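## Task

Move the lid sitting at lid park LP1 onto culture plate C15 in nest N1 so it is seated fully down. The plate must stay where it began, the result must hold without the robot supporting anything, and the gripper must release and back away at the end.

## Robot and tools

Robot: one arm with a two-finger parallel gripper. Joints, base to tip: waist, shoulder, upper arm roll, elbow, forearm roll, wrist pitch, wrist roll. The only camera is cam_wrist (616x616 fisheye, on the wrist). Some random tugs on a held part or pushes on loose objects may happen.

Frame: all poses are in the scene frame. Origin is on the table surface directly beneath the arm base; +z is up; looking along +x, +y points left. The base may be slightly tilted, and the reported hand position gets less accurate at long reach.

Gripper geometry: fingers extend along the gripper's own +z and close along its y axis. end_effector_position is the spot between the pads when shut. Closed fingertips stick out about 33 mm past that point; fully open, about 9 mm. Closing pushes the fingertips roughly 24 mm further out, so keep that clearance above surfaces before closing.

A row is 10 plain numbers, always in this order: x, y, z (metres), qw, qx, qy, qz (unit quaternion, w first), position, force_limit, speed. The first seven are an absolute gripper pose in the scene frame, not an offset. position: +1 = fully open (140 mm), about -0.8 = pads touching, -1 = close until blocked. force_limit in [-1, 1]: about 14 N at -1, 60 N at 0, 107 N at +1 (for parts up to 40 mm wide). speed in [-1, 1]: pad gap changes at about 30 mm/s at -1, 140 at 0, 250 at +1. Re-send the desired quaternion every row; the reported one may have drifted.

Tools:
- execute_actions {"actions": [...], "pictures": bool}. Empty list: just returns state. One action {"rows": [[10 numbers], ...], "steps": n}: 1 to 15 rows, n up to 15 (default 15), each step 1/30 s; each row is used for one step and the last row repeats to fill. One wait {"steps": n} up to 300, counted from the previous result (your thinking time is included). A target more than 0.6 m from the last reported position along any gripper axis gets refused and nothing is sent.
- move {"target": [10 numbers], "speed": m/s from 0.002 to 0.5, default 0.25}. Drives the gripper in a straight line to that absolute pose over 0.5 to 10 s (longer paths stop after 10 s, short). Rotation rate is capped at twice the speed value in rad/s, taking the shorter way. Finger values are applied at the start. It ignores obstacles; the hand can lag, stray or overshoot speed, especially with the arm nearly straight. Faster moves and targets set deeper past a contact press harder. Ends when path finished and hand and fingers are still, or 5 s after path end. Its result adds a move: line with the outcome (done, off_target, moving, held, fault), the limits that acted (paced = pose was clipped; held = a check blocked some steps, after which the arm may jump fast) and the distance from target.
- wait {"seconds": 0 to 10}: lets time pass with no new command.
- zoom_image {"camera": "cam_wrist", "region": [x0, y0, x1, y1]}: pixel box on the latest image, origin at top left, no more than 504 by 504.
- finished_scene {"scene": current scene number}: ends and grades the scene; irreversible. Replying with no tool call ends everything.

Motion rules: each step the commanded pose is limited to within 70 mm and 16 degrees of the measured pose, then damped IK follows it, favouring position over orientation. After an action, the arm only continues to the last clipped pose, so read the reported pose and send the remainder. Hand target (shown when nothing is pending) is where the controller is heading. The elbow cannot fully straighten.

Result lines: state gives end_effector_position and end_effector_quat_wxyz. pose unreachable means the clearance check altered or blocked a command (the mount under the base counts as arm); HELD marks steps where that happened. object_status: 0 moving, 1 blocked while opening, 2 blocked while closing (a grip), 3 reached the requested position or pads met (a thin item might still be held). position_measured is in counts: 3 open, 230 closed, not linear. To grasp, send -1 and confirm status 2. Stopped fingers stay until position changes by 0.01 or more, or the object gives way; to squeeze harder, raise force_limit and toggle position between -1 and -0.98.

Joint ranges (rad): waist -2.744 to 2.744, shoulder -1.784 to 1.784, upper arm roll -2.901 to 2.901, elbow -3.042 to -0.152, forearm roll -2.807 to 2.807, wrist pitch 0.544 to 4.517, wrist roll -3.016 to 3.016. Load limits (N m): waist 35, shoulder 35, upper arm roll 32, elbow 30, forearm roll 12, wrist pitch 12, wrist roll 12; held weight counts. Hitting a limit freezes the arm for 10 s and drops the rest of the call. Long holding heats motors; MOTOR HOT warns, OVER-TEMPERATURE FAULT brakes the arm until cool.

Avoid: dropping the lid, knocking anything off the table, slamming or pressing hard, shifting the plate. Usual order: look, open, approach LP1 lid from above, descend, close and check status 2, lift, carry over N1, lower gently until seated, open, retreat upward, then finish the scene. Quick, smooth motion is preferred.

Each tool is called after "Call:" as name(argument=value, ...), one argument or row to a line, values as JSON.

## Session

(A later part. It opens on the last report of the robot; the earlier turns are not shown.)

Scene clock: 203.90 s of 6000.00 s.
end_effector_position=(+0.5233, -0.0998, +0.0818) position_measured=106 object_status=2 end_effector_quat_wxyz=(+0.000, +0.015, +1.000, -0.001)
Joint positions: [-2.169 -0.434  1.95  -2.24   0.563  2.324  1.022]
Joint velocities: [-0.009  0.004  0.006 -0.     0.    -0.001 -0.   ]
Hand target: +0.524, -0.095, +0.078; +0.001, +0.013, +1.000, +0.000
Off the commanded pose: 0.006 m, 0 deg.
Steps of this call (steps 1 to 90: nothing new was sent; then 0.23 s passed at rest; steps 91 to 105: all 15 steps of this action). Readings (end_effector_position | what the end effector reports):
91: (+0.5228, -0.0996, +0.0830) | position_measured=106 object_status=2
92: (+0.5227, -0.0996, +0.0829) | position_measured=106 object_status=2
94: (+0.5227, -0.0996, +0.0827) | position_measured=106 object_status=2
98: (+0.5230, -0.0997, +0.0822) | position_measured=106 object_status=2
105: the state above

Call:
execute_actions(
  actions=[
    {"rows": [[0.5240, -0.0955, 0.078, 0.001, 0.013, 0.9999, 0, -0.98, 0.3, -0.5]], "steps": 15},
  ],
  pictures=false,
)

Scene clock: 205.50 s of 6000.00 s.
end_effector_position=(+0.5233, -0.0999, +0.0818) position_measured=106 object_status=2 end_effector_quat_wxyz=(+0.001, +0.016, +1.000, -0.000)
Joint positions: [-2.171 -0.433  1.951 -2.24   0.563  2.324  1.022]
Joint velocities: [-0.    -0.002  0.001 -0.001 -0.    -0.     0.001]
Hand target: +0.524, -0.095, +0.078; +0.001, +0.013, +1.000, +0.000
Off the commanded pose: 0.006 m, 0 deg.
Steps of this call (steps 1 to 33: nothing new was sent; steps 34 to 48: all 15 steps of this action). Readings (end_effector_position | what the end effector reports):
34: (+0.5233, -0.0999, +0.0818) | position_measured=106 object_status=2
35: (+0.5233, -0.0999, +0.0818) | position_measured=106 object_status=2
37: (+0.5233, -0.0999, +0.0818) | position_measured=106 object_status=2
41: (+0.5233, -0.0999, +0.0818) | position_measured=106 object_status=2
48: the state above

Call:
execute_actions(
  actions=[
    {"rows": [[0.5235, -0.0955, 0.0815, 0.001, 0.013, 0.9999, 0, -0.98, 0.3, -0.5]], "steps": 3},
  ],
)

Call:
zoom_image(
  camera="cam_wrist",
  region=[230, 200, 360, 270],
)

Scene clock: 211.63 s of 6000.00 s.
end_effector_position=(+0.5230, -0.0997, +0.0825) position_measured=106 object_status=2 end_effector_quat_wxyz=(+0.001, +0.016, +1.000, +0.000)
Joint positions: [-2.167 -0.432  1.947 -2.241  0.562  2.323  1.023]
Joint velocities: [ 0.022 -0.001 -0.017 -0.011  0.    -0.001  0.01 ]
Hand target: +0.523, -0.095, +0.082; +0.001, +0.013, +1.000, +0.000
Off the commanded pose: 0.004 m, 0 deg.
Steps of this call (steps 1 to 90: nothing new was sent; then 3.03 s passed at rest; steps 91 to 93: all 3 steps of this action). Readings (end_effector_position | what the end effector reports):
91: (+0.5233, -0.0997, +0.0823) | position_measured=106 object_status=2
92: (+0.5231, -0.0997, +0.0825) | position_measured=106 object_status=2
93: the state above

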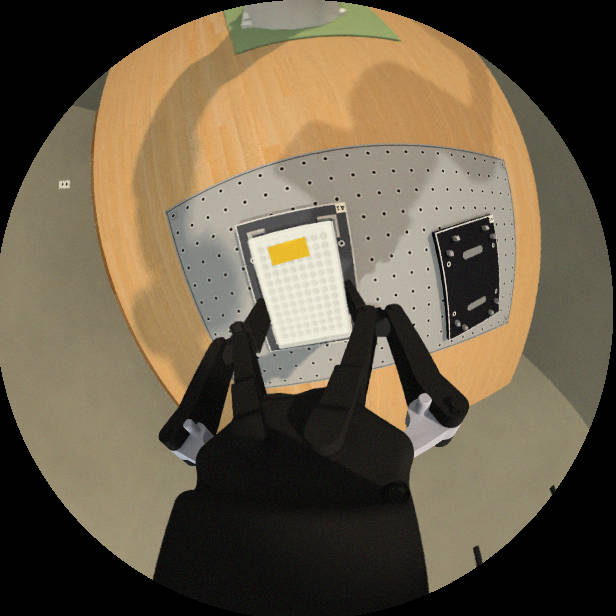

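Region (230, 200, 360, 270) of cam_wrist's 616x616 image, scaled by 3.877, with more detail than that image has; it fills the top 271 rows of this view, and the rest is white.

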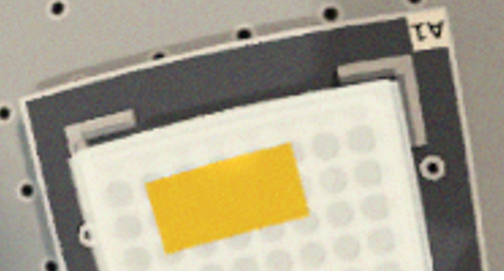

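Call:
execute_actions(
  actions=[
    {"rows": [[0.5215, -0.0935, 0.085, 0.001, 0.013, 0.9999, 0, -0.98, 0.3, -0.5],[0.5205, -0.0925, 0.0855, 0.001, 0.013, 0.9999, 0, -0.98, 0.3, -0.5],[0.5200, -0.0915, 0.086, 0.001, 0.013, 0.9999, 0, -0.98, 0.3, -0.5]], "steps": 12},
  ],
  pictures=false,
)

Scene clock: 219.03 s of 6000.00 s.
end_effector_position=(+0.5213, -0.0982, +0.0873) position_measured=106 object_status=2 end_effector_quat_wxyz=(+0.004, +0.016, +1.000, -0.002)
Joint positions: [-2.127 -0.42   1.912 -2.255  0.551  2.329  1.034]
Joint velocities: [ 0.013  0.001 -0.013 -0.003 -0.001 -0.001  0.007]
Hand target: +0.520, -0.091, +0.086; +0.001, +0.013, +1.000, +0.000
Off the commanded pose: 0.007 m, 1 deg.
Steps of this call (steps 1 to 90: nothing new was sent; then 4.00 s passed at rest; steps 91 to 102: all 12 steps of this action). Readings (end_effector_position | what the end effector reports):
91: (+0.5223, -0.0993, +0.0829) | position_measured=106 object_status=2
92: (+0.5219, -0.0990, +0.0838) | position_measured=106 object_status=2
94: (+0.5215, -0.0987, +0.0856) | position_measured=106 object_status=2
98: (+0.5213, -0.0983, +0.0870) | position_measured=106 object_status=2
102: the state above

Call:
execute_actions(
  actions=[
    {"rows": [[0.5200, -0.0915, 0.086, 0.001, 0.013, 0.9999, 0, -0.98, 0.3, -0.5]], "steps": 15},
  ],
  pictures=false,
)

Scene clock: 223.10 s of 6000.00 s.
end_effector_position=(+0.5213, -0.0981, +0.0875) position_measured=106 object_status=2 end_effector_quat_wxyz=(+0.004, +0.017, +1.000, -0.003)
Joint positions: [-2.125 -0.42   1.91  -2.255  0.551  2.329  1.036]
Joint velocities: [ 0.    -0.     0.     0.    -0.001 -0.001 -0.001]
Hand target: +0.520, -0.091, +0.086; +0.001, +0.013, +1.000, +0.000
Off the commanded pose: 0.007 m, 1 deg.
Steps of this call (steps 1 to 90: nothing new was sent; then 0.57 s passed at rest; steps 91 to 105: all 15 steps of this action). Readings (end_effector_position | what the end effector reports):
91: (+0.5213, -0.0982, +0.0875) | position_measured=106 object_status=2
92: (+0.5213, -0.0981, +0.0875) | position_measured=106 object_status=2
94: (+0.5213, -0.0981, +0.0875) | position_measured=106 object_status=2
98: (+0.5213, -0.0981, +0.0875) | position_measured=106 object_status=2
105: the state above

Call:
execute_actions(
  actions=[
    {"rows": [[0.5200, -0.080, 0.086, 0.001, 0.013, 0.9999, 0, -0.98, 0.3, -0.5],[0.5200, -0.080, 0.086, 0.001, 0.013, 0.9999, 0, -0.98, 0.3, -0.5],[0.5200, -0.080, 0.086, 0.001, 0.013, 0.9999, 0, -0.98, 0.3, -0.5],[0.5200, -0.0915, 0.086, 0.001, 0.013, 0.9999, 0, -0.98, 0.3, -0.5]], "steps": 10},
  ],
  pictures=false,
)

Scene clock: 269.17 s of 6000.00 s.
end_effector_position=(+0.5205, -0.0980, +0.0870) position_measured=106 object_status=2 end_effector_quat_wxyz=(+0.004, +0.019, +1.000, -0.005)
Joint positions: [-2.12  -0.42   1.908 -2.259  0.548  2.333  1.043]
Joint velocities: [-0.016  0.006  0.015  0.003 -0.001 -0.001 -0.003]
Hand target: +0.520, -0.091, +0.086; +0.001, +0.013, +1.000, +0.000
Off the commanded pose: 0.007 m, 1 deg.
Steps of this call (steps 1 to 90: nothing new was sent; then 42.73 s passed at rest; steps 91 to 100: all 10 steps of this action). Readings (end_effector_position | what the end effector reports):
91: (+0.5210, -0.0976, +0.0877) | position_measured=106 object_status=2
92: (+0.5210, -0.0972, +0.0880) | position_measured=106 object_status=2
94: (+0.5210, -0.0975, +0.0881) | position_measured=106 object_status=2
98: (+0.5205, -0.0980, +0.0871) | position_measured=106 object_status=2
100: the state above

Call:
move(
  target=[0.52, -0.07, 0.10, 0, 0.013, 0.9999, 0, -0.98, 0.3, -0.5],
  speed=0.04,
)

Scene clock: 276.17 s of 6000.00 s.
end_effector_position=(+0.5213, -0.0915, +0.1027) position_measured=106 object_status=2 end_effector_quat_wxyz=(+0.006, +0.021, +1.000, -0.011)
Joint positions: [-2.031 -0.403  1.831 -2.262  0.511  2.316  1.09 ]
Joint velocities: [ 0.012  0.01  -0.007 -0.001 -0.016 -0.003  0.036]
Hand target: +0.519, -0.070, +0.100; -0.001, +0.013, +1.000, +0.000
Off the commanded pose: 0.022 m, 2 deg.
After step 90, 2.97 s passed at rest.
move: off_target

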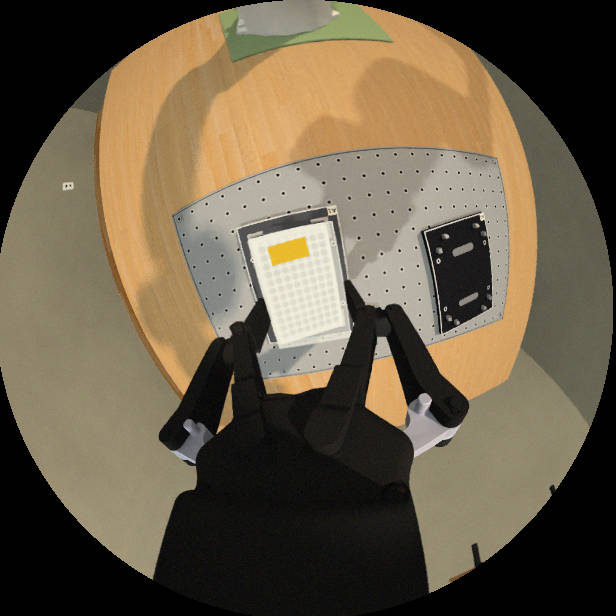

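Call:
move(
  target=[0.45, -0.05, 0.30, 0, 0.013, 0.9999, 0, -0.98, 0.3, -0.5],
  speed=0.15,
)

Scene clock: 281.07 s of 6000.00 s.
end_effector_position=(+0.4490, -0.0528, +0.2962) position_measured=106 object_status=2 end_effector_quat_wxyz=(-0.003, +0.016, +1.000, -0.002)
Joint positions: [-1.246 -0.596  0.925 -2.206  0.469  1.787  1.091]
Joint velocities: [ 0.001  0.001 -0.002 -0.    -0.002 -0.012 -0.001]
Hand target: +0.447, -0.053, +0.297; -0.005, +0.012, +1.000, -0.003
Off the commanded pose: 0.005 m, 1 deg.
move: off_target

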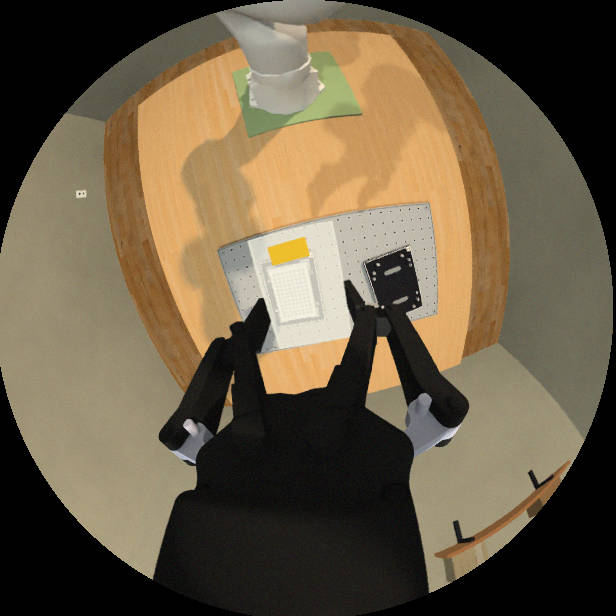

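Call:
move(
  target=[0.42, -0.05, 0.46, 0, 0.013, 0.9999, 0, -0.98, 0.3, -0.5],
  speed=0.15,
)

Scene clock: 284.90 s of 6000.00 s.
end_effector_position=(+0.4215, -0.0510, +0.4599) position_measured=106 object_status=2 end_effector_quat_wxyz=(+0.002, +0.009, +1.000, -0.000)
Joint positions: [-1.228 -0.587  0.74  -1.836  0.389  1.396  1.097]
Joint velocities: [-0.006 -0.002  0.002  0.003  0.001 -0.013  0.   ]
Hand target: +0.420, -0.051, +0.460; -0.000, +0.012, +1.000, -0.001
Off the commanded pose: 0.002 m, 1 deg.
move: done

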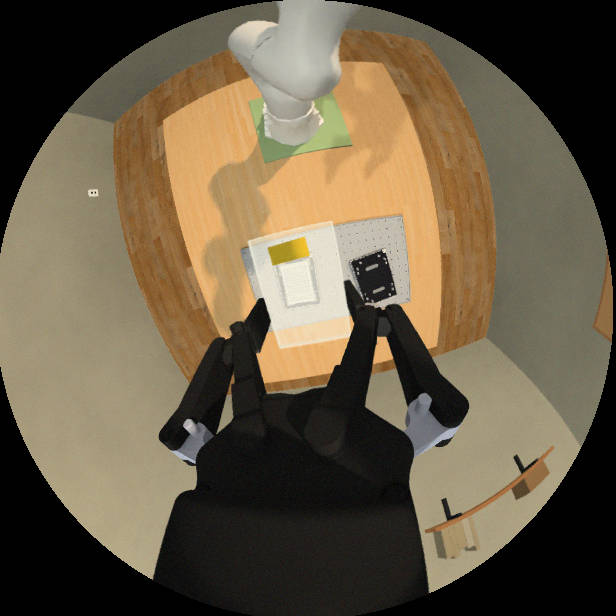

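Call:
move(
  target=[0.42, -0.20, 0.40, 0, 0.013, 0.9999, 0, -0.98, 0.3, -0.5],
  speed=0.15,
)

Scene clock: 314.03 s of 6000.00 s.
end_effector_position=(+0.4213, -0.1990, +0.4001) position_measured=106 object_status=2 end_effector_quat_wxyz=(+0.000, +0.020, +1.000, +0.003)
Joint positions: [-1.33  -0.395  0.704 -1.919  0.255  1.606  0.95 ]
Joint velocities: [ 0.     0.002 -0.    -0.    -0.002  0.012 -0.024]
Hand target: +0.422, -0.201, +0.400; +0.001, +0.014, +1.000, -0.001
Off the commanded pose: 0.002 m, 1 deg.
After step 90, 24.53 s passed at rest.
move: done

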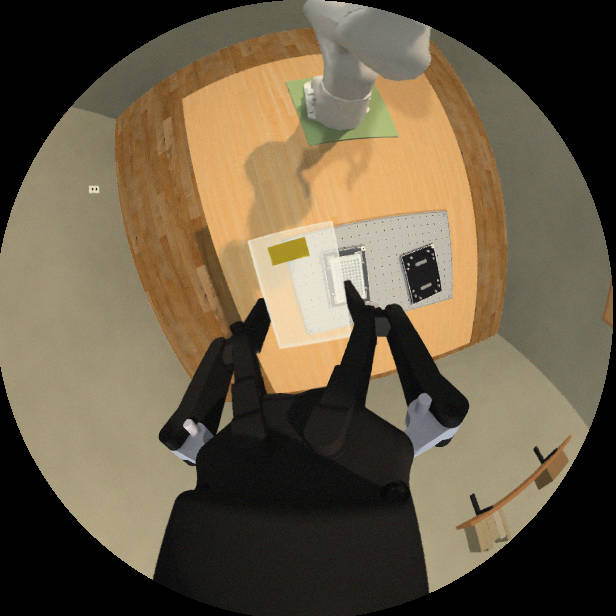

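Call:
move(
  target=[0.40, -0.40, 0.35, 0, 0.013, 0.9999, 0, -0.98, 0.3, -0.5],
  speed=0.2,
)

Scene clock: 319.17 s of 6000.00 s.
end_effector_position=(+0.4002, -0.4005, +0.3497) position_measured=106 object_status=2 end_effector_quat_wxyz=(+0.002, +0.021, +1.000, +0.003)
Joint positions: [-1.462  0.019  0.668 -1.728 -0.007  1.74   0.834]
Joint velocities: [ 0.003 -0.    -0.001  0.    -0.006  0.001 -0.011]
Hand target: +0.402, -0.402, +0.351; +0.003, +0.014, +1.000, -0.000
Off the commanded pose: 0.001 m, 1 deg.
After step 90, 0.53 s passed at rest.
move: done

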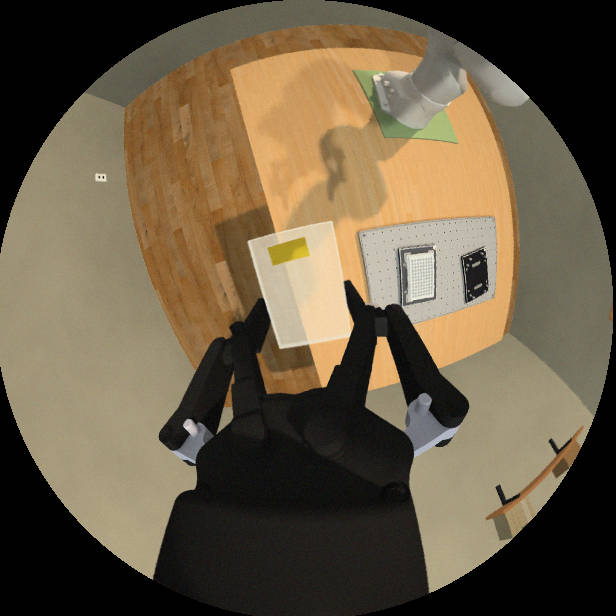

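Call:
move(
  target=[0.35, -0.55, 0.15, 0, 0.013, 0.9999, 0, -0.98, 0.3, -0.5],
  speed=0.2,
)

Scene clock: 326.33 s of 6000.00 s.
end_effector_position=(+0.3494, -0.5499, +0.1486) position_measured=106 object_status=2 end_effector_quat_wxyz=(+0.001, +0.022, +1.000, +0.003)
Joint positions: [-1.496  0.444  0.549 -1.732 -0.26   2.097  0.77 ]
Joint velocities: [ 0.001  0.001  0.     0.    -0.002  0.007 -0.004]
Hand target: +0.351, -0.552, +0.150; +0.002, +0.016, +1.000, -0.001
Off the commanded pose: 0.002 m, 1 deg.
After step 90, 2.27 s passed at rest.
move: done

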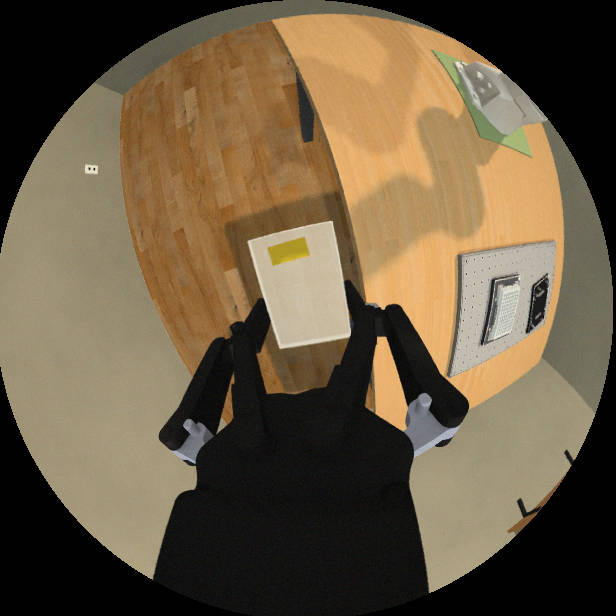

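Call:
move(
  target=[0.52, -0.30, 0.15, 0, 0.013, 0.9999, 0, -0.98, 0.3, -0.5],
  speed=0.2,
)

Scene clock: 330.27 s of 6000.00 s.
end_effector_position=(+0.5179, -0.2942, +0.1500) position_measured=106 object_status=2 end_effector_quat_wxyz=(-0.002, +0.004, +1.000, +0.004)
Joint positions: [-1.133  0.28   0.64  -1.967 -0.199  2.175  1.196]
Joint velocities: [ 0.003 -0.    -0.002 -0.001 -0.    -0.     0.031]
Hand target: +0.519, -0.295, +0.150; -0.001, +0.012, +1.000, +0.004
Off the commanded pose: 0.006 m, 1 deg.
move: off_target

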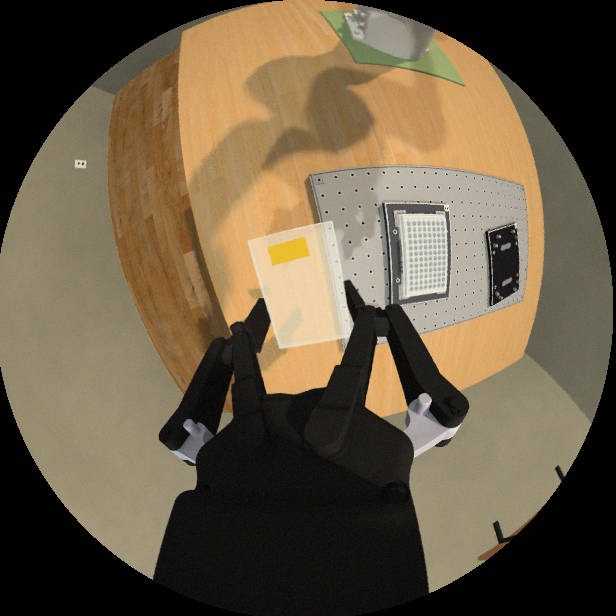

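Call:
move(
  target=[0.5215, -0.099, 0.11, 0, 0.013, 0.9999, 0, -0.98, 0.3, -0.5],
  speed=0.15,
)

Scene clock: 333.77 s of 6000.00 s.
end_effector_position=(+0.5191, -0.0960, +0.1101) position_measured=106 object_status=2 end_effector_quat_wxyz=(-0.003, +0.005, +1.000, +0.002)
Joint positions: [-0.937  0.141  0.744 -2.257 -0.129  2.347  1.489]
Joint velocities: [ 0.001  0.     0.    -0.     0.     0.001  0.031]
Hand target: +0.520, -0.096, +0.110; -0.001, +0.013, +1.000, +0.002
Off the commanded pose: 0.004 m, 1 deg.
move: off_target

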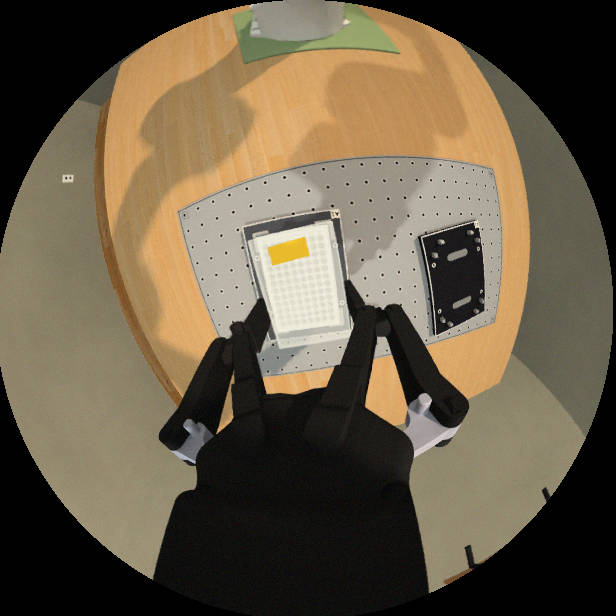

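Call:
move(
  target=[0.5215, -0.0993, 0.088, 0, 0.013, 0.9999, 0, -0.98, 0.3, -0.5],
  speed=0.02,
)

Scene clock: 337.97 s of 6000.00 s.
end_effector_position=(+0.5210, -0.0986, +0.0888) position_measured=106 object_status=2 end_effector_quat_wxyz=(-0.001, +0.010, +1.000, +0.002)
Joint positions: [-0.92   0.194  0.721 -2.265 -0.185  2.396  1.533]
Joint velocities: [ 0.008  0.001 -0.006 -0.001 -0.007  0.013  0.016]
Hand target: +0.522, -0.099, +0.088; +0.000, +0.013, +1.000, +0.000
Off the commanded pose: 0.001 m, 0 deg.
move: done

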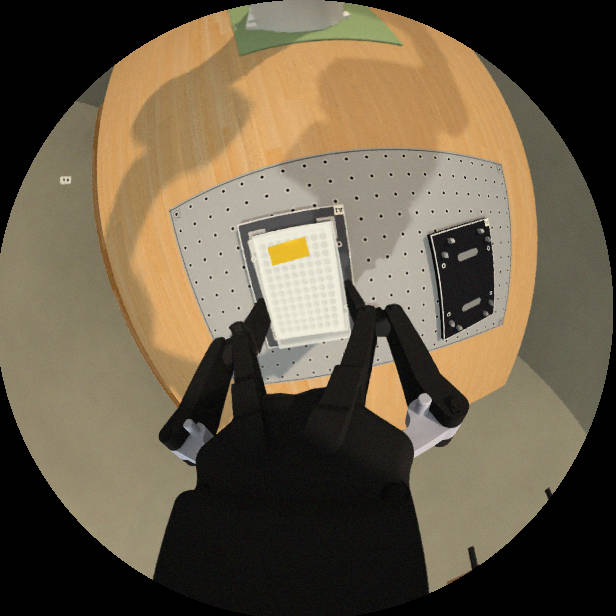

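Call:
execute_actions(
  actions=[
    {"rows": [[0.5215, -0.0993, 0.0872, 0, 0.013, 0.9999, 0, -0.98, 0.3, -0.5],[0.5215, -0.0993, 0.0864, 0, 0.013, 0.9999, 0, -0.98, 0.3, -0.5],[0.5215, -0.0993, 0.0856, 0, 0.013, 0.9999, 0, -0.98, 0.3, -0.5],[0.5215, -0.0993, 0.0848, 0, 0.013, 0.9999, 0, -0.98, 0.3, -0.5],[0.5215, -0.0993, 0.084, 0, 0.013, 0.9999, 0, -0.98, 0.3, -0.5],[0.5215, -0.0993, 0.0832, 0, 0.013, 0.9999, 0, -0.98, 0.3, -0.5],[0.5215, -0.0993, 0.0824, 0, 0.013, 0.9999, 0, -0.98, 0.3, -0.5],[0.5215, -0.0993, 0.0816, 0, 0.013, 0.9999, 0, -0.98, 0.3, -0.5],[0.5215, -0.0993, 0.0808, 0, 0.013, 0.9999, 0, -0.98, 0.3, -0.5],[0.5215, -0.0993, 0.080, 0, 0.013, 0.9999, 0, -0.98, 0.3, -0.5]], "steps": 15},
  ],
  pictures=false,
)

Scene clock: 341.97 s of 6000.00 s.
end_effector_position=(+0.5217, -0.0987, +0.0830) position_measured=106 object_status=2 end_effector_quat_wxyz=(-0.000, +0.010, +1.000, +0.000)
Joint positions: [-0.912  0.207  0.713 -2.268 -0.205  2.411  1.549]
Joint velocities: [ 0.007  0.005 -0.006  0.001 -0.012  0.011  0.017]
Hand target: +0.522, -0.099, +0.080; +0.000, +0.013, +1.000, +0.000
Off the commanded pose: 0.003 m, 0 deg.
Steps of this call (steps 1 to 90: nothing new was sent; then 0.50 s passed at rest; steps 91 to 105: all 15 steps of this action). Readings (end_effector_position | what the end effector reports):
91: (+0.5216, -0.0987, +0.0888) | position_measured=106 object_status=2
92: (+0.5217, -0.0987, +0.0886) | position_measured=106 object_status=2
94: (+0.5216, -0.0986, +0.0876) | position_measured=106 object_status=2
98: (+0.5209, -0.0984, +0.0844) | position_measured=106 object_status=2
105: the state above

Call:
execute_actions(
  actions=[
    {"rows": [[0.5215, -0.0995, 0.080, 0, 0.013, 0.9999, 0, -0.98, 0.3, -0.5],[0.5215, -0.0995, 0.080, 0, 0.013, 0.9999, 0, -0.98, 0.3, -0.5],[0.5215, -0.0995, 0.080, 0, 0.013, 0.9999, 0, -0.98, 0.3, -0.5],[0.5215, -0.0995, 0.080, 0, 0.013, 0.9999, 0, -0.98, 0.3, -0.5],[0.5215, -0.0995, 0.080, 0, 0.013, 0.9999, 0, -0.98, 0.3, -0.5]], "steps": 15},
  ],
  pictures=false,
)

Scene clock: 344.80 s of 6000.00 s.
end_effector_position=(+0.5222, -0.0989, +0.0829) position_measured=106 object_status=2 end_effector_quat_wxyz=(+0.000, +0.011, +1.000, -0.000)
Joint positions: [-0.912  0.208  0.713 -2.268 -0.206  2.413  1.553]
Joint velocities: [ 0.002  0.    -0.    -0.002 -0.001 -0.    -0.001]
Hand target: +0.521, -0.099, +0.080; +0.000, +0.013, +1.000, +0.000
Off the commanded pose: 0.003 m, 0 deg.
Steps of this call (steps 1 to 70: nothing new was sent; steps 71 to 85: all 15 steps of this action). Readings (end_effector_position | what the end effector reports):
71: (+0.5222, -0.0990, +0.0830) | position_measured=106 object_status=2
72: (+0.5222, -0.0990, +0.0830) | position_measured=106 object_status=2
74: (+0.5222, -0.0990, +0.0830) | position_measured=106 object_status=2
78: (+0.5222, -0.0989, +0.0829) | position_measured=106 object_status=2
85: the state above

Call:
execute_actions(
  actions=[
    {"rows": [[0.5215, -0.0995, 0.0785, 0, 0.013, 0.9999, 0, -0.98, 0.3, -0.5]], "steps": 12},
  ],
)

Call:
zoom_image(
  camera="cam_wrist",
  region=[225, 195, 375, 355],
)

Scene clock: 346.73 s of 6000.00 s.
end_effector_position=(+0.5224, -0.0990, +0.0827) position_measured=106 object_status=2 end_effector_quat_wxyz=(+0.000, +0.012, +1.000, -0.001)
Joint positions: [-0.91   0.208  0.712 -2.268 -0.21   2.414  1.557]
Joint velocities: [-0.001  0.    -0.     0.001 -0.001  0.     0.002]
Hand target: +0.521, -0.099, +0.079; -0.000, +0.013, +1.000, +0.000
Off the commanded pose: 0.004 m, 0 deg.
Steps of this call (steps 1 to 46: nothing new was sent; steps 47 to 58: all 12 steps of this action). Readings (end_effector_position | what the end effector reports):
47: (+0.5223, -0.0990, +0.0828) | position_measured=106 object_status=2
48: (+0.5223, -0.0990, +0.0827) | position_measured=106 object_status=2
50: (+0.5223, -0.0990, +0.0827) | position_measured=106 object_status=2
54: (+0.5224, -0.0990, +0.0827) | position_measured=106 object_status=2
58: the state above

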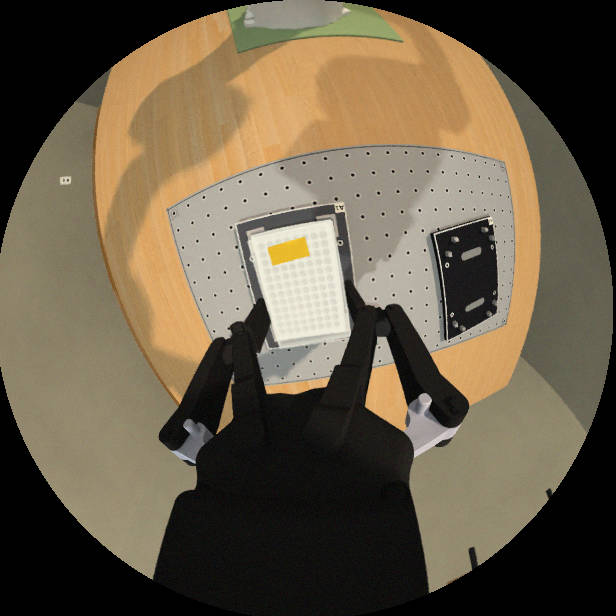

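Region (225, 195, 375, 355) of cam_wrist's 616x616 image, scaled by 3.150, with more detail than that image has; it fills the left 472 columns of this view, and the rest is white.

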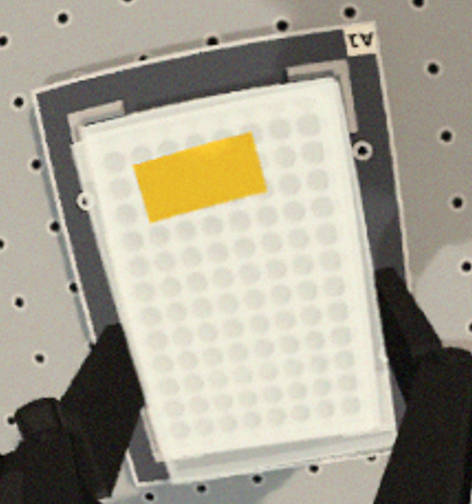

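Call:
zoom_image(
  camera="cam_wrist",
  region=[255, 310, 365, 360],
)

Region (255, 310, 365, 360) of cam_wrist's 616x616 image, scaled by 4.582, with more detail than that image has; it fills the top 229 rows of this view, and the rest is white.

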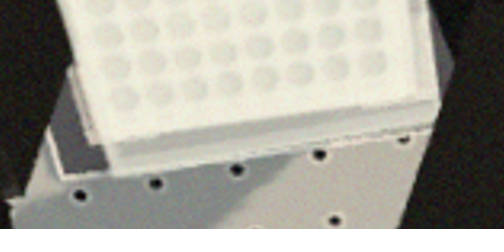

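Call:
execute_actions(
  actions=[
    {"rows": [[0.5215, -0.0995, 0.084, 0, 0.013, 0.9999, 0, -0.98, 0.3, -0.5],[0.5205, -0.0995, 0.085, 0, 0.013, 0.9999, 0, -0.98, 0.3, -0.5],[0.5195, -0.0995, 0.085, 0, 0.013, 0.9999, 0, -0.98, 0.3, -0.5]], "steps": 15},
  ],
  pictures=false,
)

Scene clock: 368.83 s of 6000.00 s.
end_effector_position=(+0.5209, -0.1007, +0.0852) position_measured=106 object_status=2 end_effector_quat_wxyz=(+0.001, +0.015, +1.000, -0.001)
Joint positions: [-0.917  0.197  0.715 -2.273 -0.199  2.413  1.553]
Joint velocities: [-0.001 -0.001  0.002 -0.     0.002  0.001 -0.004]
Hand target: +0.520, -0.100, +0.085; -0.000, +0.013, +1.000, -0.000
Off the commanded pose: 0.002 m, 0 deg.
Steps of this call (steps 1 to 90: nothing new was sent; then 18.60 s passed at rest; steps 91 to 105: all 15 steps of this action). Readings (end_effector_position | what the end effector reports):
91: (+0.5224, -0.0990, +0.0831) | position_measured=106 object_status=2
92: (+0.5225, -0.0993, +0.0837) | position_measured=106 object_status=2
94: (+0.5219, -0.1002, +0.0848) | position_measured=106 object_status=2
98: (+0.5212, -0.1009, +0.0853) | position_measured=106 object_status=2
105: the state above

Call:
execute_actions(
  actions=[
    {"rows": [[0.5190, -0.0978, 0.085, 0, 0.013, 0.9999, 0, -0.98, 0.3, -0.5]], "steps": 15},
  ],
  pictures=false,
)

Scene clock: 370.70 s of 6000.00 s.
end_effector_position=(+0.5200, -0.0991, +0.0851) position_measured=106 object_status=2 end_effector_quat_wxyz=(+0.001, +0.014, +1.000, -0.001)
Joint positions: [-0.917  0.195  0.718 -2.276 -0.197  2.413  1.552]
Joint velocities: [ 0.    -0.     0.     0.     0.001 -0.    -0.   ]
Hand target: +0.519, -0.098, +0.085; -0.000, +0.013, +1.000, -0.000
Off the commanded pose: 0.002 m, 0 deg.
Steps of this call (steps 1 to 41: nothing new was sent; steps 42 to 56: all 15 steps of this action). Readings (end_effector_position | what the end effector reports):
42: (+0.5206, -0.1005, +0.0852) | position_measured=106 object_status=2
43: (+0.5204, -0.1002, +0.0851) | position_measured=106 object_status=2
45: (+0.5201, -0.0997, +0.0851) | position_measured=106 object_status=2
49: (+0.5200, -0.0992, +0.0851) | position_measured=106 object_status=2
56: the state above

Call:
execute_actions(
  actions=[
    {"rows": [[0.5190, -0.0978, 0.0845, 0, 0.013, 0.9999, 0, -0.98, 0.3, -0.5],[0.5190, -0.0978, 0.084, 0, 0.013, 0.9999, 0, -0.98, 0.3, -0.5],[0.5190, -0.0978, 0.0835, 0, 0.013, 0.9999, 0, -0.98, 0.3, -0.5],[0.5190, -0.0978, 0.083, 0, 0.013, 0.9999, 0, -0.98, 0.3, -0.5],[0.5190, -0.0978, 0.0825, 0, 0.013, 0.9999, 0, -0.98, 0.3, -0.5],[0.5190, -0.0978, 0.082, 0, 0.013, 0.9999, 0, -0.98, 0.3, -0.5],[0.5190, -0.0978, 0.0815, 0, 0.013, 0.9999, 0, -0.98, 0.3, -0.5],[0.5190, -0.0978, 0.081, 0, 0.013, 0.9999, 0, -0.98, 0.3, -0.5],[0.5190, -0.0978, 0.0805, 0, 0.013, 0.9999, 0, -0.98, 0.3, -0.5],[0.5190, -0.0978, 0.080, 0, 0.013, 0.9999, 0, -0.98, 0.3, -0.5],[0.5190, -0.0978, 0.0795, 0, 0.013, 0.9999, 0, -0.98, 0.3, -0.5],[0.5190, -0.0978, 0.079, 0, 0.013, 0.9999, 0, -0.98, 0.3, -0.5],[0.5190, -0.0978, 0.0785, 0, 0.013, 0.9999, 0, -0.98, 0.3, -0.5],[0.5190, -0.0978, 0.078, 0, 0.013, 0.9999, 0, -0.98, 0.3, -0.5]], "steps": 15},
  ],
  pictures=false,
)

Scene clock: 376.00 s of 6000.00 s.
end_effector_position=(+0.5197, -0.0982, +0.0827) position_measured=106 object_status=2 end_effector_quat_wxyz=(+0.000, +0.012, +1.000, -0.001)
Joint positions: [-0.916  0.201  0.717 -2.277 -0.203  2.417  1.554]
Joint velocities: [ 0.008  0.002 -0.002 -0.001 -0.022  0.01   0.017]
Hand target: +0.519, -0.098, +0.078; -0.000, +0.013, +1.000, +0.000
Off the commanded pose: 0.005 m, 0 deg.
Steps of this call (steps 1 to 90: nothing new was sent; then 1.80 s passed at rest; steps 91 to 105: all 15 steps of this action). Readings (end_effector_position | what the end effector reports):
91: (+0.5199, -0.0989, +0.0851) | position_measured=106 object_status=2
92: (+0.5199, -0.0989, +0.0851) | position_measured=106 object_status=2
94: (+0.5198, -0.0988, +0.0849) | position_measured=106 object_status=2
98: (+0.5191, -0.0980, +0.0832) | position_measured=106 object_status=2
105: the state above

Call:
execute_actions(
  actions=[
    {"rows": [[0.5195, -0.0988, 0.078, 0, 0.013, 0.9999, 0, -0.98, 0.3, -0.5]], "steps": 12},
  ],
  pictures=false,
)

Scene clock: 377.60 s of 6000.00 s.
end_effector_position=(+0.5202, -0.0983, +0.0825) position_measured=106 object_status=2 end_effector_quat_wxyz=(+0.001, +0.013, +1.000, -0.002)
Joint positions: [-0.915  0.202  0.717 -2.277 -0.207  2.418  1.559]
Joint velocities: [ 0.     0.002 -0.001  0.001 -0.001 -0.001  0.003]
Hand target: +0.519, -0.099, +0.078; +0.000, +0.013, +1.000, +0.000
Off the commanded pose: 0.005 m, 0 deg.
Steps of this call (steps 1 to 36: nothing new was sent; steps 37 to 48: all 12 steps of this action). Readings (end_effector_position | what the end effector reports):
37: (+0.5201, -0.0982, +0.0825) | position_measured=106 object_status=2
38: (+0.5201, -0.0983, +0.0825) | position_measured=106 object_status=2
40: (+0.5201, -0.0983, +0.0825) | position_measured=106 object_status=2
44: (+0.5202, -0.0983, +0.0825) | position_measured=106 object_status=2
48: the state above

Call:
execute_actions(
  actions=[
    {"rows": [[0.5200, -0.0995, 0.0835, 0, 0.013, 0.9999, 0, -0.98, 0.3, -0.5],[0.5205, -0.1000, 0.0845, 0, 0.013, 0.9999, 0, -0.98, 0.3, -0.5],[0.5208, -0.1000, 0.085, 0, 0.013, 0.9999, 0, -0.98, 0.3, -0.5]], "steps": 15},
  ],
  pictures=false,
)

Scene clock: 385.07 s of 6000.00 s.
end_effector_position=(+0.5208, -0.1008, +0.0843) position_measured=106 object_status=2 end_effector_quat_wxyz=(+0.001, +0.015, +1.000, -0.002)
Joint positions: [-0.92   0.201  0.717 -2.272 -0.204  2.413  1.556]
Joint velocities: [-0.     0.001  0.     0.     0.001 -0.001 -0.002]
Hand target: +0.521, -0.100, +0.085; +0.000, +0.013, +1.000, -0.000
Off the commanded pose: 0.001 m, 0 deg.
Steps of this call (steps 1 to 90: nothing new was sent; then 3.97 s passed at rest; steps 91 to 105: all 15 steps of this action). Readings (end_effector_position | what the end effector reports):
91: (+0.5202, -0.0984, +0.0828) | position_measured=106 object_status=2
92: (+0.5206, -0.0987, +0.0833) | position_measured=106 object_status=2
94: (+0.5211, -0.0996, +0.0840) | position_measured=106 object_status=2
98: (+0.5211, -0.1006, +0.0843) | position_measured=106 object_status=2
105: the state above

Call:
execute_actions(
  actions=[
    {"rows": [[0.5208, -0.0981, 0.085, 0, 0.013, 0.9999, 0, -0.98, 0.3, -0.5]], "steps": 12},
  ],
  pictures=false,
)

Scene clock: 389.00 s of 6000.00 s.
end_effector_position=(+0.5211, -0.0994, +0.0845) position_measured=106 object_status=2 end_effector_quat_wxyz=(+0.001, +0.013, +1.000, -0.001)
Joint positions: [-0.92   0.201  0.72  -2.272 -0.203  2.413  1.555]
Joint velocities: [ 0.002 -0.001  0.002  0.001 -0.001  0.     0.   ]
Hand target: +0.521, -0.098, +0.085; -0.000, +0.013, +1.000, -0.000
Off the commanded pose: 0.001 m, 0 deg.
Steps of this call (steps 1 to 90: nothing new was sent; then 0.53 s passed at rest; steps 91 to 102: all 12 steps of this action). Readings (end_effector_position | what the end effector reports):
91: (+0.5208, -0.1006, +0.0843) | position_measured=106 object_status=2
92: (+0.5209, -0.1004, +0.0844) | position_measured=106 object_status=2
94: (+0.5210, -0.1000, +0.0844) | position_measured=106 object_status=2
98: (+0.5211, -0.0996, +0.0845) | position_measured=106 object_status=2
102: the state above

Call:
execute_actions(
  actions=[
    {"rows": [[0.5206, -0.0990, 0.084, 0, 0.013, 0.9999, 0, -0.98, 0.3, -0.5],[0.5206, -0.0990, 0.0835, 0, 0.013, 0.9999, 0, -0.98, 0.3, -0.5],[0.5206, -0.0990, 0.083, 0, 0.013, 0.9999, 0, -0.98, 0.3, -0.5],[0.5206, -0.0990, 0.0825, 0, 0.013, 0.9999, 0, -0.98, 0.3, -0.5],[0.5206, -0.0990, 0.082, 0, 0.013, 0.9999, 0, -0.98, 0.3, -0.5],[0.5206, -0.0990, 0.0815, 0, 0.013, 0.9999, 0, -0.98, 0.3, -0.5],[0.5206, -0.0990, 0.081, 0, 0.013, 0.9999, 0, -0.98, 0.3, -0.5],[0.5206, -0.0990, 0.0805, 0, 0.013, 0.9999, 0, -0.98, 0.3, -0.5],[0.5206, -0.0990, 0.080, 0, 0.013, 0.9999, 0, -0.98, 0.3, -0.5],[0.5206, -0.0990, 0.0795, 0, 0.013, 0.9999, 0, -0.98, 0.3, -0.5],[0.5206, -0.0990, 0.079, 0, 0.013, 0.9999, 0, -0.98, 0.3, -0.5],[0.5206, -0.0990, 0.0785, 0, 0.013, 0.9999, 0, -0.98, 0.3, -0.5],[0.5206, -0.0990, 0.078, 0, 0.013, 0.9999, 0, -0.98, 0.3, -0.5]], "steps": 15},
  ],
  pictures=false,
)

Scene clock: 394.77 s of 6000.00 s.
end_effector_position=(+0.5208, -0.0987, +0.0826) position_measured=106 object_status=2 end_effector_quat_wxyz=(-0.000, +0.012, +1.000, -0.001)
Joint positions: [-0.918  0.206  0.719 -2.272 -0.209  2.414  1.558]
Joint velocities: [ 0.006  0.     0.001  0.001 -0.017 -0.     0.018]
Hand target: +0.521, -0.099, +0.078; -0.000, +0.013, +1.000, +0.000
Off the commanded pose: 0.005 m, 0 deg.
Steps of this call (steps 1 to 90: nothing new was sent; then 2.27 s passed at rest; steps 91 to 105: all 15 steps of this action). Readings (end_effector_position | what the end effector reports):
91: (+0.5211, -0.0993, +0.0845) | position_measured=106 object_status=2
92: (+0.5211, -0.0993, +0.0845) | position_measured=106 object_status=2
94: (+0.5209, -0.0991, +0.0840) | position_measured=106 object_status=2
98: (+0.5207, -0.0987, +0.0830) | position_measured=106 object_status=2
105: the state above

Call:
execute_actions(
  actions=[
    {"rows": [[0.5206, -0.0990, 0.079, 0, 0.013, 0.9999, 0, -0.98, 0.3, -0.5]], "steps": 5},
  ],
)

Call:
zoom_image(
  camera="cam_wrist",
  region=[235, 205, 355, 275],
)

Scene clock: 400.50 s of 6000.00 s.
end_effector_position=(+0.5209, -0.0986, +0.0825) position_measured=106 object_status=2 end_effector_quat_wxyz=(-0.000, +0.013, +1.000, -0.002)
Joint positions: [-0.917  0.206  0.719 -2.272 -0.212  2.414  1.562]
Joint velocities: [ 0.002 -0.001 -0.002 -0.001  0.     0.     0.001]
Hand target: +0.521, -0.099, +0.079; -0.000, +0.013, +1.000, +0.000
Off the commanded pose: 0.004 m, 0 deg.
Steps of this call (steps 1 to 90: nothing new was sent; then 2.57 s passed at rest; steps 91 to 95: all 5 steps of this action). Readings (end_effector_position | what the end effector reports):
91: (+0.5209, -0.0986, +0.0825) | position_measured=106 object_status=2
92: (+0.5209, -0.0986, +0.0825) | position_measured=106 object_status=2
94: (+0.5209, -0.0986, +0.0825) | position_measured=106 object_status=2
95: the state above

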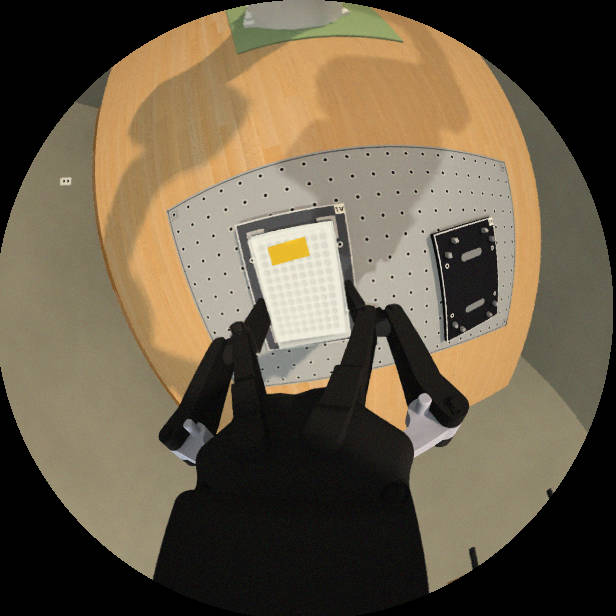

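Region (235, 205, 355, 275) of cam_wrist's 616x616 image, scaled by 4.200, with more detail than that image has; it fills the top 294 rows of this view, and the rest is white.

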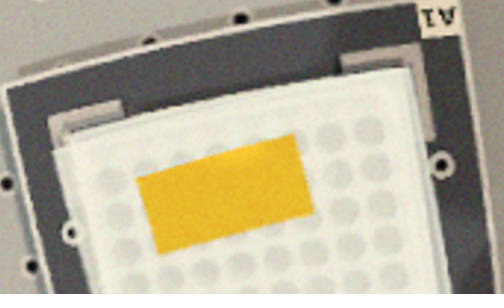

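Call:
zoom_image(
  camera="cam_wrist",
  region=[250, 290, 370, 360],
)

Region (250, 290, 370, 360) of cam_wrist's 616x616 image, scaled by 4.200, with more detail than that image has; it fills the top 294 rows of this view, and the rest is white.

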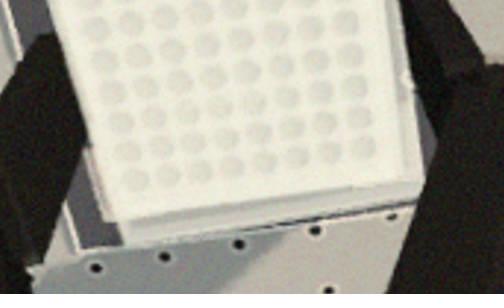

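Call:
execute_actions(
  actions=[
    {"rows": [[0.5206, -0.0990, 0.083, 0, 0.013, 0.9999, 0, -0.98, 0.3, -0.5],[0.5210, -0.0990, 0.0835, 0, 0.013, 0.9999, 0, -0.98, 0.3, -0.5],[0.5214, -0.0990, 0.0835, 0, 0.013, 0.9999, 0, -0.98, 0.3, -0.5],[0.5218, -0.0990, 0.0835, 0, 0.013, 0.9999, 0, -0.98, 0.3, -0.5],[0.5218, -0.0990, 0.0835, 0, 0.013, 0.9999, 0, -0.98, 0.3, -0.5],[0.5218, -0.0990, 0.0835, 0, 0.013, 0.9999, 0, -0.98, 0.3, -0.5],[0.5218, -0.0990, 0.083, 0, 0.013, 0.9999, 0, -0.98, 0.3, -0.5],[0.5218, -0.0990, 0.082, 0, 0.013, 0.9999, 0, -0.98, 0.3, -0.5],[0.5218, -0.0990, 0.081, 0, 0.013, 0.9999, 0, -0.98, 0.3, -0.5],[0.5218, -0.0990, 0.080, 0, 0.013, 0.9999, 0, -0.98, 0.3, -0.5],[0.5218, -0.0990, 0.079, 0, 0.013, 0.9999, 0, -0.98, 0.3, -0.5]], "steps": 15},
  ],
  pictures=false,
)

Scene clock: 446.63 s of 6000.00 s.
end_effector_position=(+0.5220, -0.0992, +0.0827) position_measured=106 object_status=2 end_effector_quat_wxyz=(+0.000, +0.014, +1.000, -0.001)
Joint positions: [-0.918  0.209  0.719 -2.269 -0.212  2.414  1.562]
Joint velocities: [ 0.001  0.001  0.001 -0.    -0.005  0.001  0.005]
Hand target: +0.522, -0.099, +0.079; +0.000, +0.013, +1.000, +0.000
Off the commanded pose: 0.004 m, 0 deg.
Steps of this call (steps 1 to 90: nothing new was sent; then 42.63 s passed at rest; steps 91 to 105: all 15 steps of this action). Readings (end_effector_position | what the end effector reports):
91: (+0.5209, -0.0987, +0.0829) | position_measured=106 object_status=2
92: (+0.5211, -0.0989, +0.0832) | position_measured=106 object_status=2
94: (+0.5213, -0.0992, +0.0833) | position_measured=106 object_status=2
98: (+0.5217, -0.0992, +0.0832) | position_measured=106 object_status=2
105: the state above

Call:
move(
  target=[0.5275, -0.0990, 0.093, 0, 0.013, 0.9999, 0, -0.98, 0.3, -0.5],
  speed=0.02,
)

Scene clock: 467.00 s of 6000.00 s.
end_effector_position=(+0.5280, -0.0995, +0.0920) position_measured=106 object_status=2 end_effector_quat_wxyz=(+0.001, +0.015, +1.000, -0.001)
Joint positions: [-0.919  0.204  0.725 -2.245 -0.203  2.39   1.559]
Joint velocities: [-0.002  0.001  0.001  0.001  0.003 -0.015 -0.006]
Hand target: +0.527, -0.099, +0.093; -0.000, +0.013, +1.000, -0.000
Off the commanded pose: 0.001 m, 0 deg.
After step 90, 16.57 s passed at rest.
move: done

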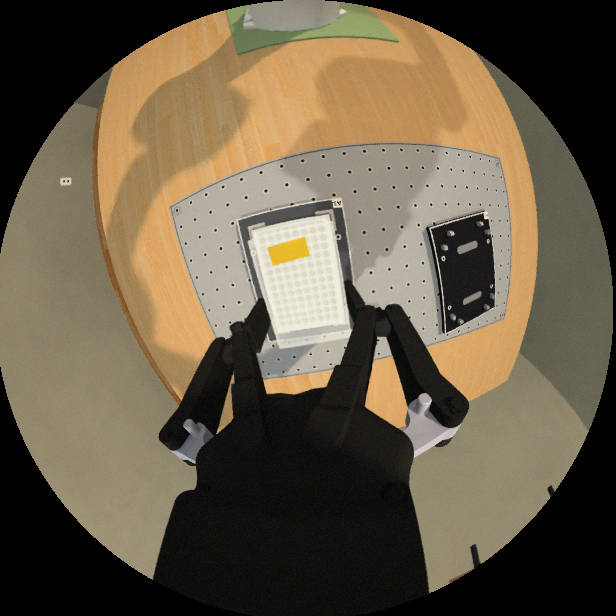

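Call:
execute_actions(
  actions=[
    {"rows": [[0.5275, -0.0990, 0.0915, 0, 0.013, 0.9999, 0, -0.98, 0.3, -0.5],[0.5275, -0.0990, 0.0905, 0, 0.013, 0.9999, 0, -0.98, 0.3, -0.5],[0.5275, -0.0990, 0.0895, 0, 0.013, 0.9999, 0, -0.98, 0.3, -0.5],[0.5275, -0.0990, 0.0885, 0, 0.013, 0.9999, 0, -0.98, 0.3, -0.5],[0.5275, -0.0990, 0.0875, 0, 0.013, 0.9999, 0, -0.98, 0.3, -0.5],[0.5275, -0.0990, 0.0865, 0, 0.013, 0.9999, 0, -0.98, 0.3, -0.5],[0.5275, -0.0990, 0.0855, 0, 0.013, 0.9999, 0, -0.98, 0.3, -0.5],[0.5275, -0.0990, 0.0845, 0, 0.013, 0.9999, 0, -0.98, 0.3, -0.5],[0.5275, -0.0990, 0.0835, 0, 0.013, 0.9999, 0, -0.98, 0.3, -0.5],[0.5275, -0.0990, 0.0825, 0, 0.013, 0.9999, 0, -0.98, 0.3, -0.5],[0.5275, -0.0990, 0.0815, 0, 0.013, 0.9999, 0, -0.98, 0.3, -0.5]], "steps": 15},
  ],
  pictures=false,
)

Scene clock: 472.53 s of 6000.00 s.
end_effector_position=(+0.5268, -0.0983, +0.0832) position_measured=106 object_status=2 end_effector_quat_wxyz=(-0.002, +0.011, +1.000, +0.001)
Joint positions: [-0.913  0.227  0.718 -2.246 -0.219  2.399  1.562]
Joint velocities: [ 0.011 -0.001 -0.005 -0.002 -0.02   0.014  0.016]
Hand target: +0.528, -0.099, +0.082; +0.000, +0.013, +1.000, +0.000
Off the commanded pose: 0.002 m, 0 deg.
Steps of this call (steps 1 to 90: nothing new was sent; then 2.03 s passed at rest; steps 91 to 105: all 15 steps of this action). Readings (end_effector_position | what the end effector reports):
91: (+0.5273, -0.0994, +0.0919) | position_measured=106 object_status=2
92: (+0.5272, -0.0993, +0.0917) | position_measured=106 object_status=2
94: (+0.5269, -0.0988, +0.0906) | position_measured=106 object_status=2
98: (+0.5266, -0.0981, +0.0873) | position_measured=106 object_status=2
105: the state above

Checking free-space descent away from the nest to tell contact from a kinematic stall.

Call:
move(
  target=[0.5220, -0.0990, 0.093, 0, 0.013, 0.9999, 0, -0.98, 0.3, -0.5],
  speed=0.03,
)

Call:
move(
  target=[0.50, 0.02, 0.11, 0, 0.013, 0.9999, 0, -0.98, 0.3, -0.5],
  speed=0.1,
)

Call:
move(
  target=[0.50, 0.02, 0.070, 0, 0.013, 0.9999, 0, -0.98, 0.3, -0.5],
  speed=0.01,
)

Scene clock: 478.53 s of 6000.00 s.
end_effector_position=(+0.5243, -0.1003, +0.0935) position_measured=106 object_status=2 end_effector_quat_wxyz=(+0.003, +0.016, +1.000, -0.002)
Joint positions: [-0.929  0.188  0.731 -2.261 -0.19   2.395  1.551]
Joint velocities: [-0.009 -0.003  0.006 -0.005  0.009 -0.005 -0.016]
Hand target: +0.522, -0.099, +0.093; -0.000, +0.013, +1.000, -0.000
Off the commanded pose: 0.003 m, 1 deg.
After step 90, 2.27 s passed at rest.
move: done

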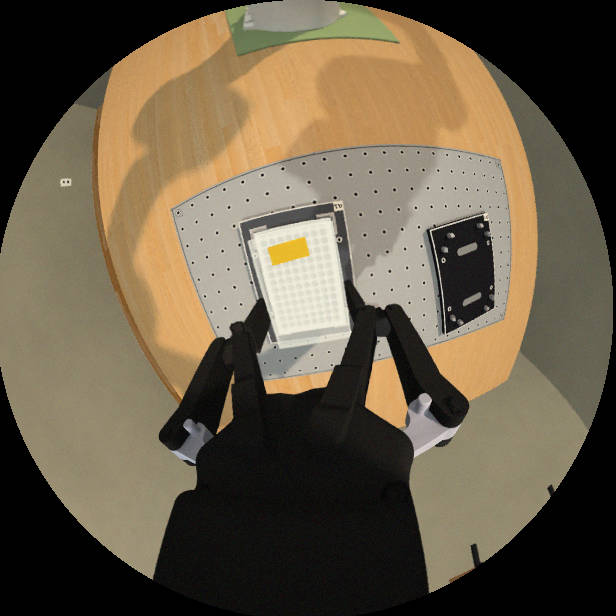

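Scene clock: 480.23 s of 6000.00 s.
end_effector_position=(+0.5002, +0.0206, +0.1107) position_measured=106 object_status=2 end_effector_quat_wxyz=(+0.001, +0.004, +1.000, -0.000)
Joint positions: [-0.825  0.037  0.852 -2.363 -0.041  2.387  1.651]
Joint velocities: [-0.001  0.001  0.001 -0.002  0.003 -0.001  0.022]
Hand target: +0.498, +0.022, +0.110; -0.001, +0.012, +1.000, +0.001
Off the commanded pose: 0.001 m, 1 deg.
move: done

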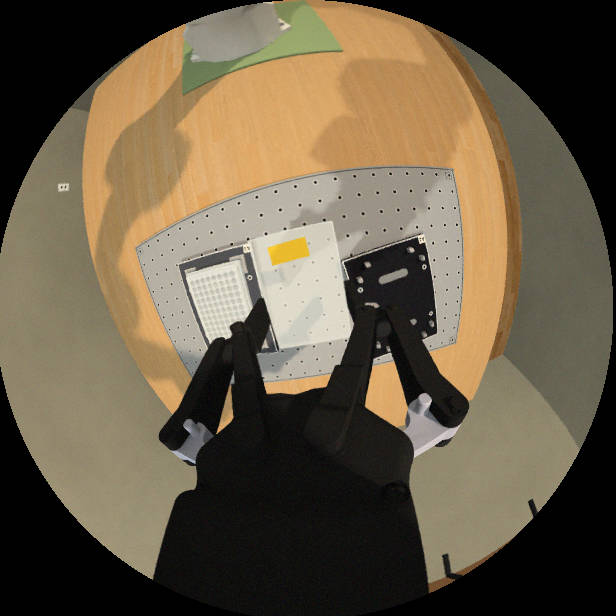

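Scene clock: 484.53 s of 6000.00 s.
end_effector_position=(+0.4999, +0.0205, +0.0710) position_measured=106 object_status=2 end_effector_quat_wxyz=(-0.001, +0.011, +1.000, +0.002)
Joint positions: [-0.804  0.155  0.822 -2.38  -0.179  2.473  1.76 ]
Joint velocities: [ 0.006  0.    -0.005 -0.002 -0.007  0.007  0.015]
Hand target: +0.500, +0.020, +0.070; +0.000, +0.014, +1.000, +0.001
Off the commanded pose: 0.001 m, 0 deg.
move: done

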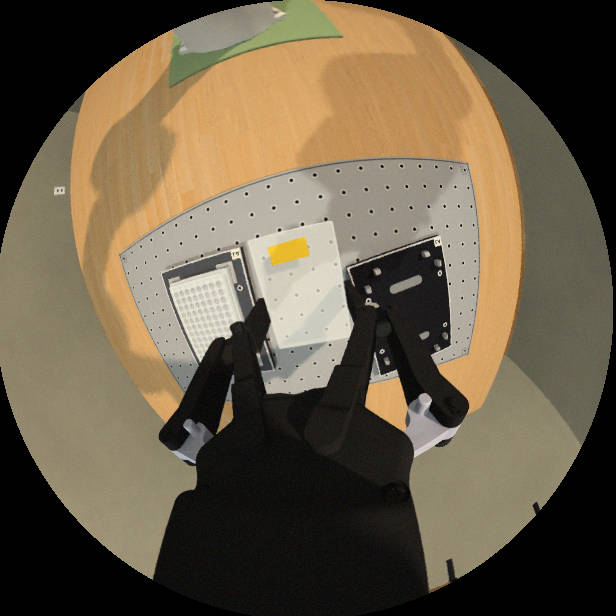

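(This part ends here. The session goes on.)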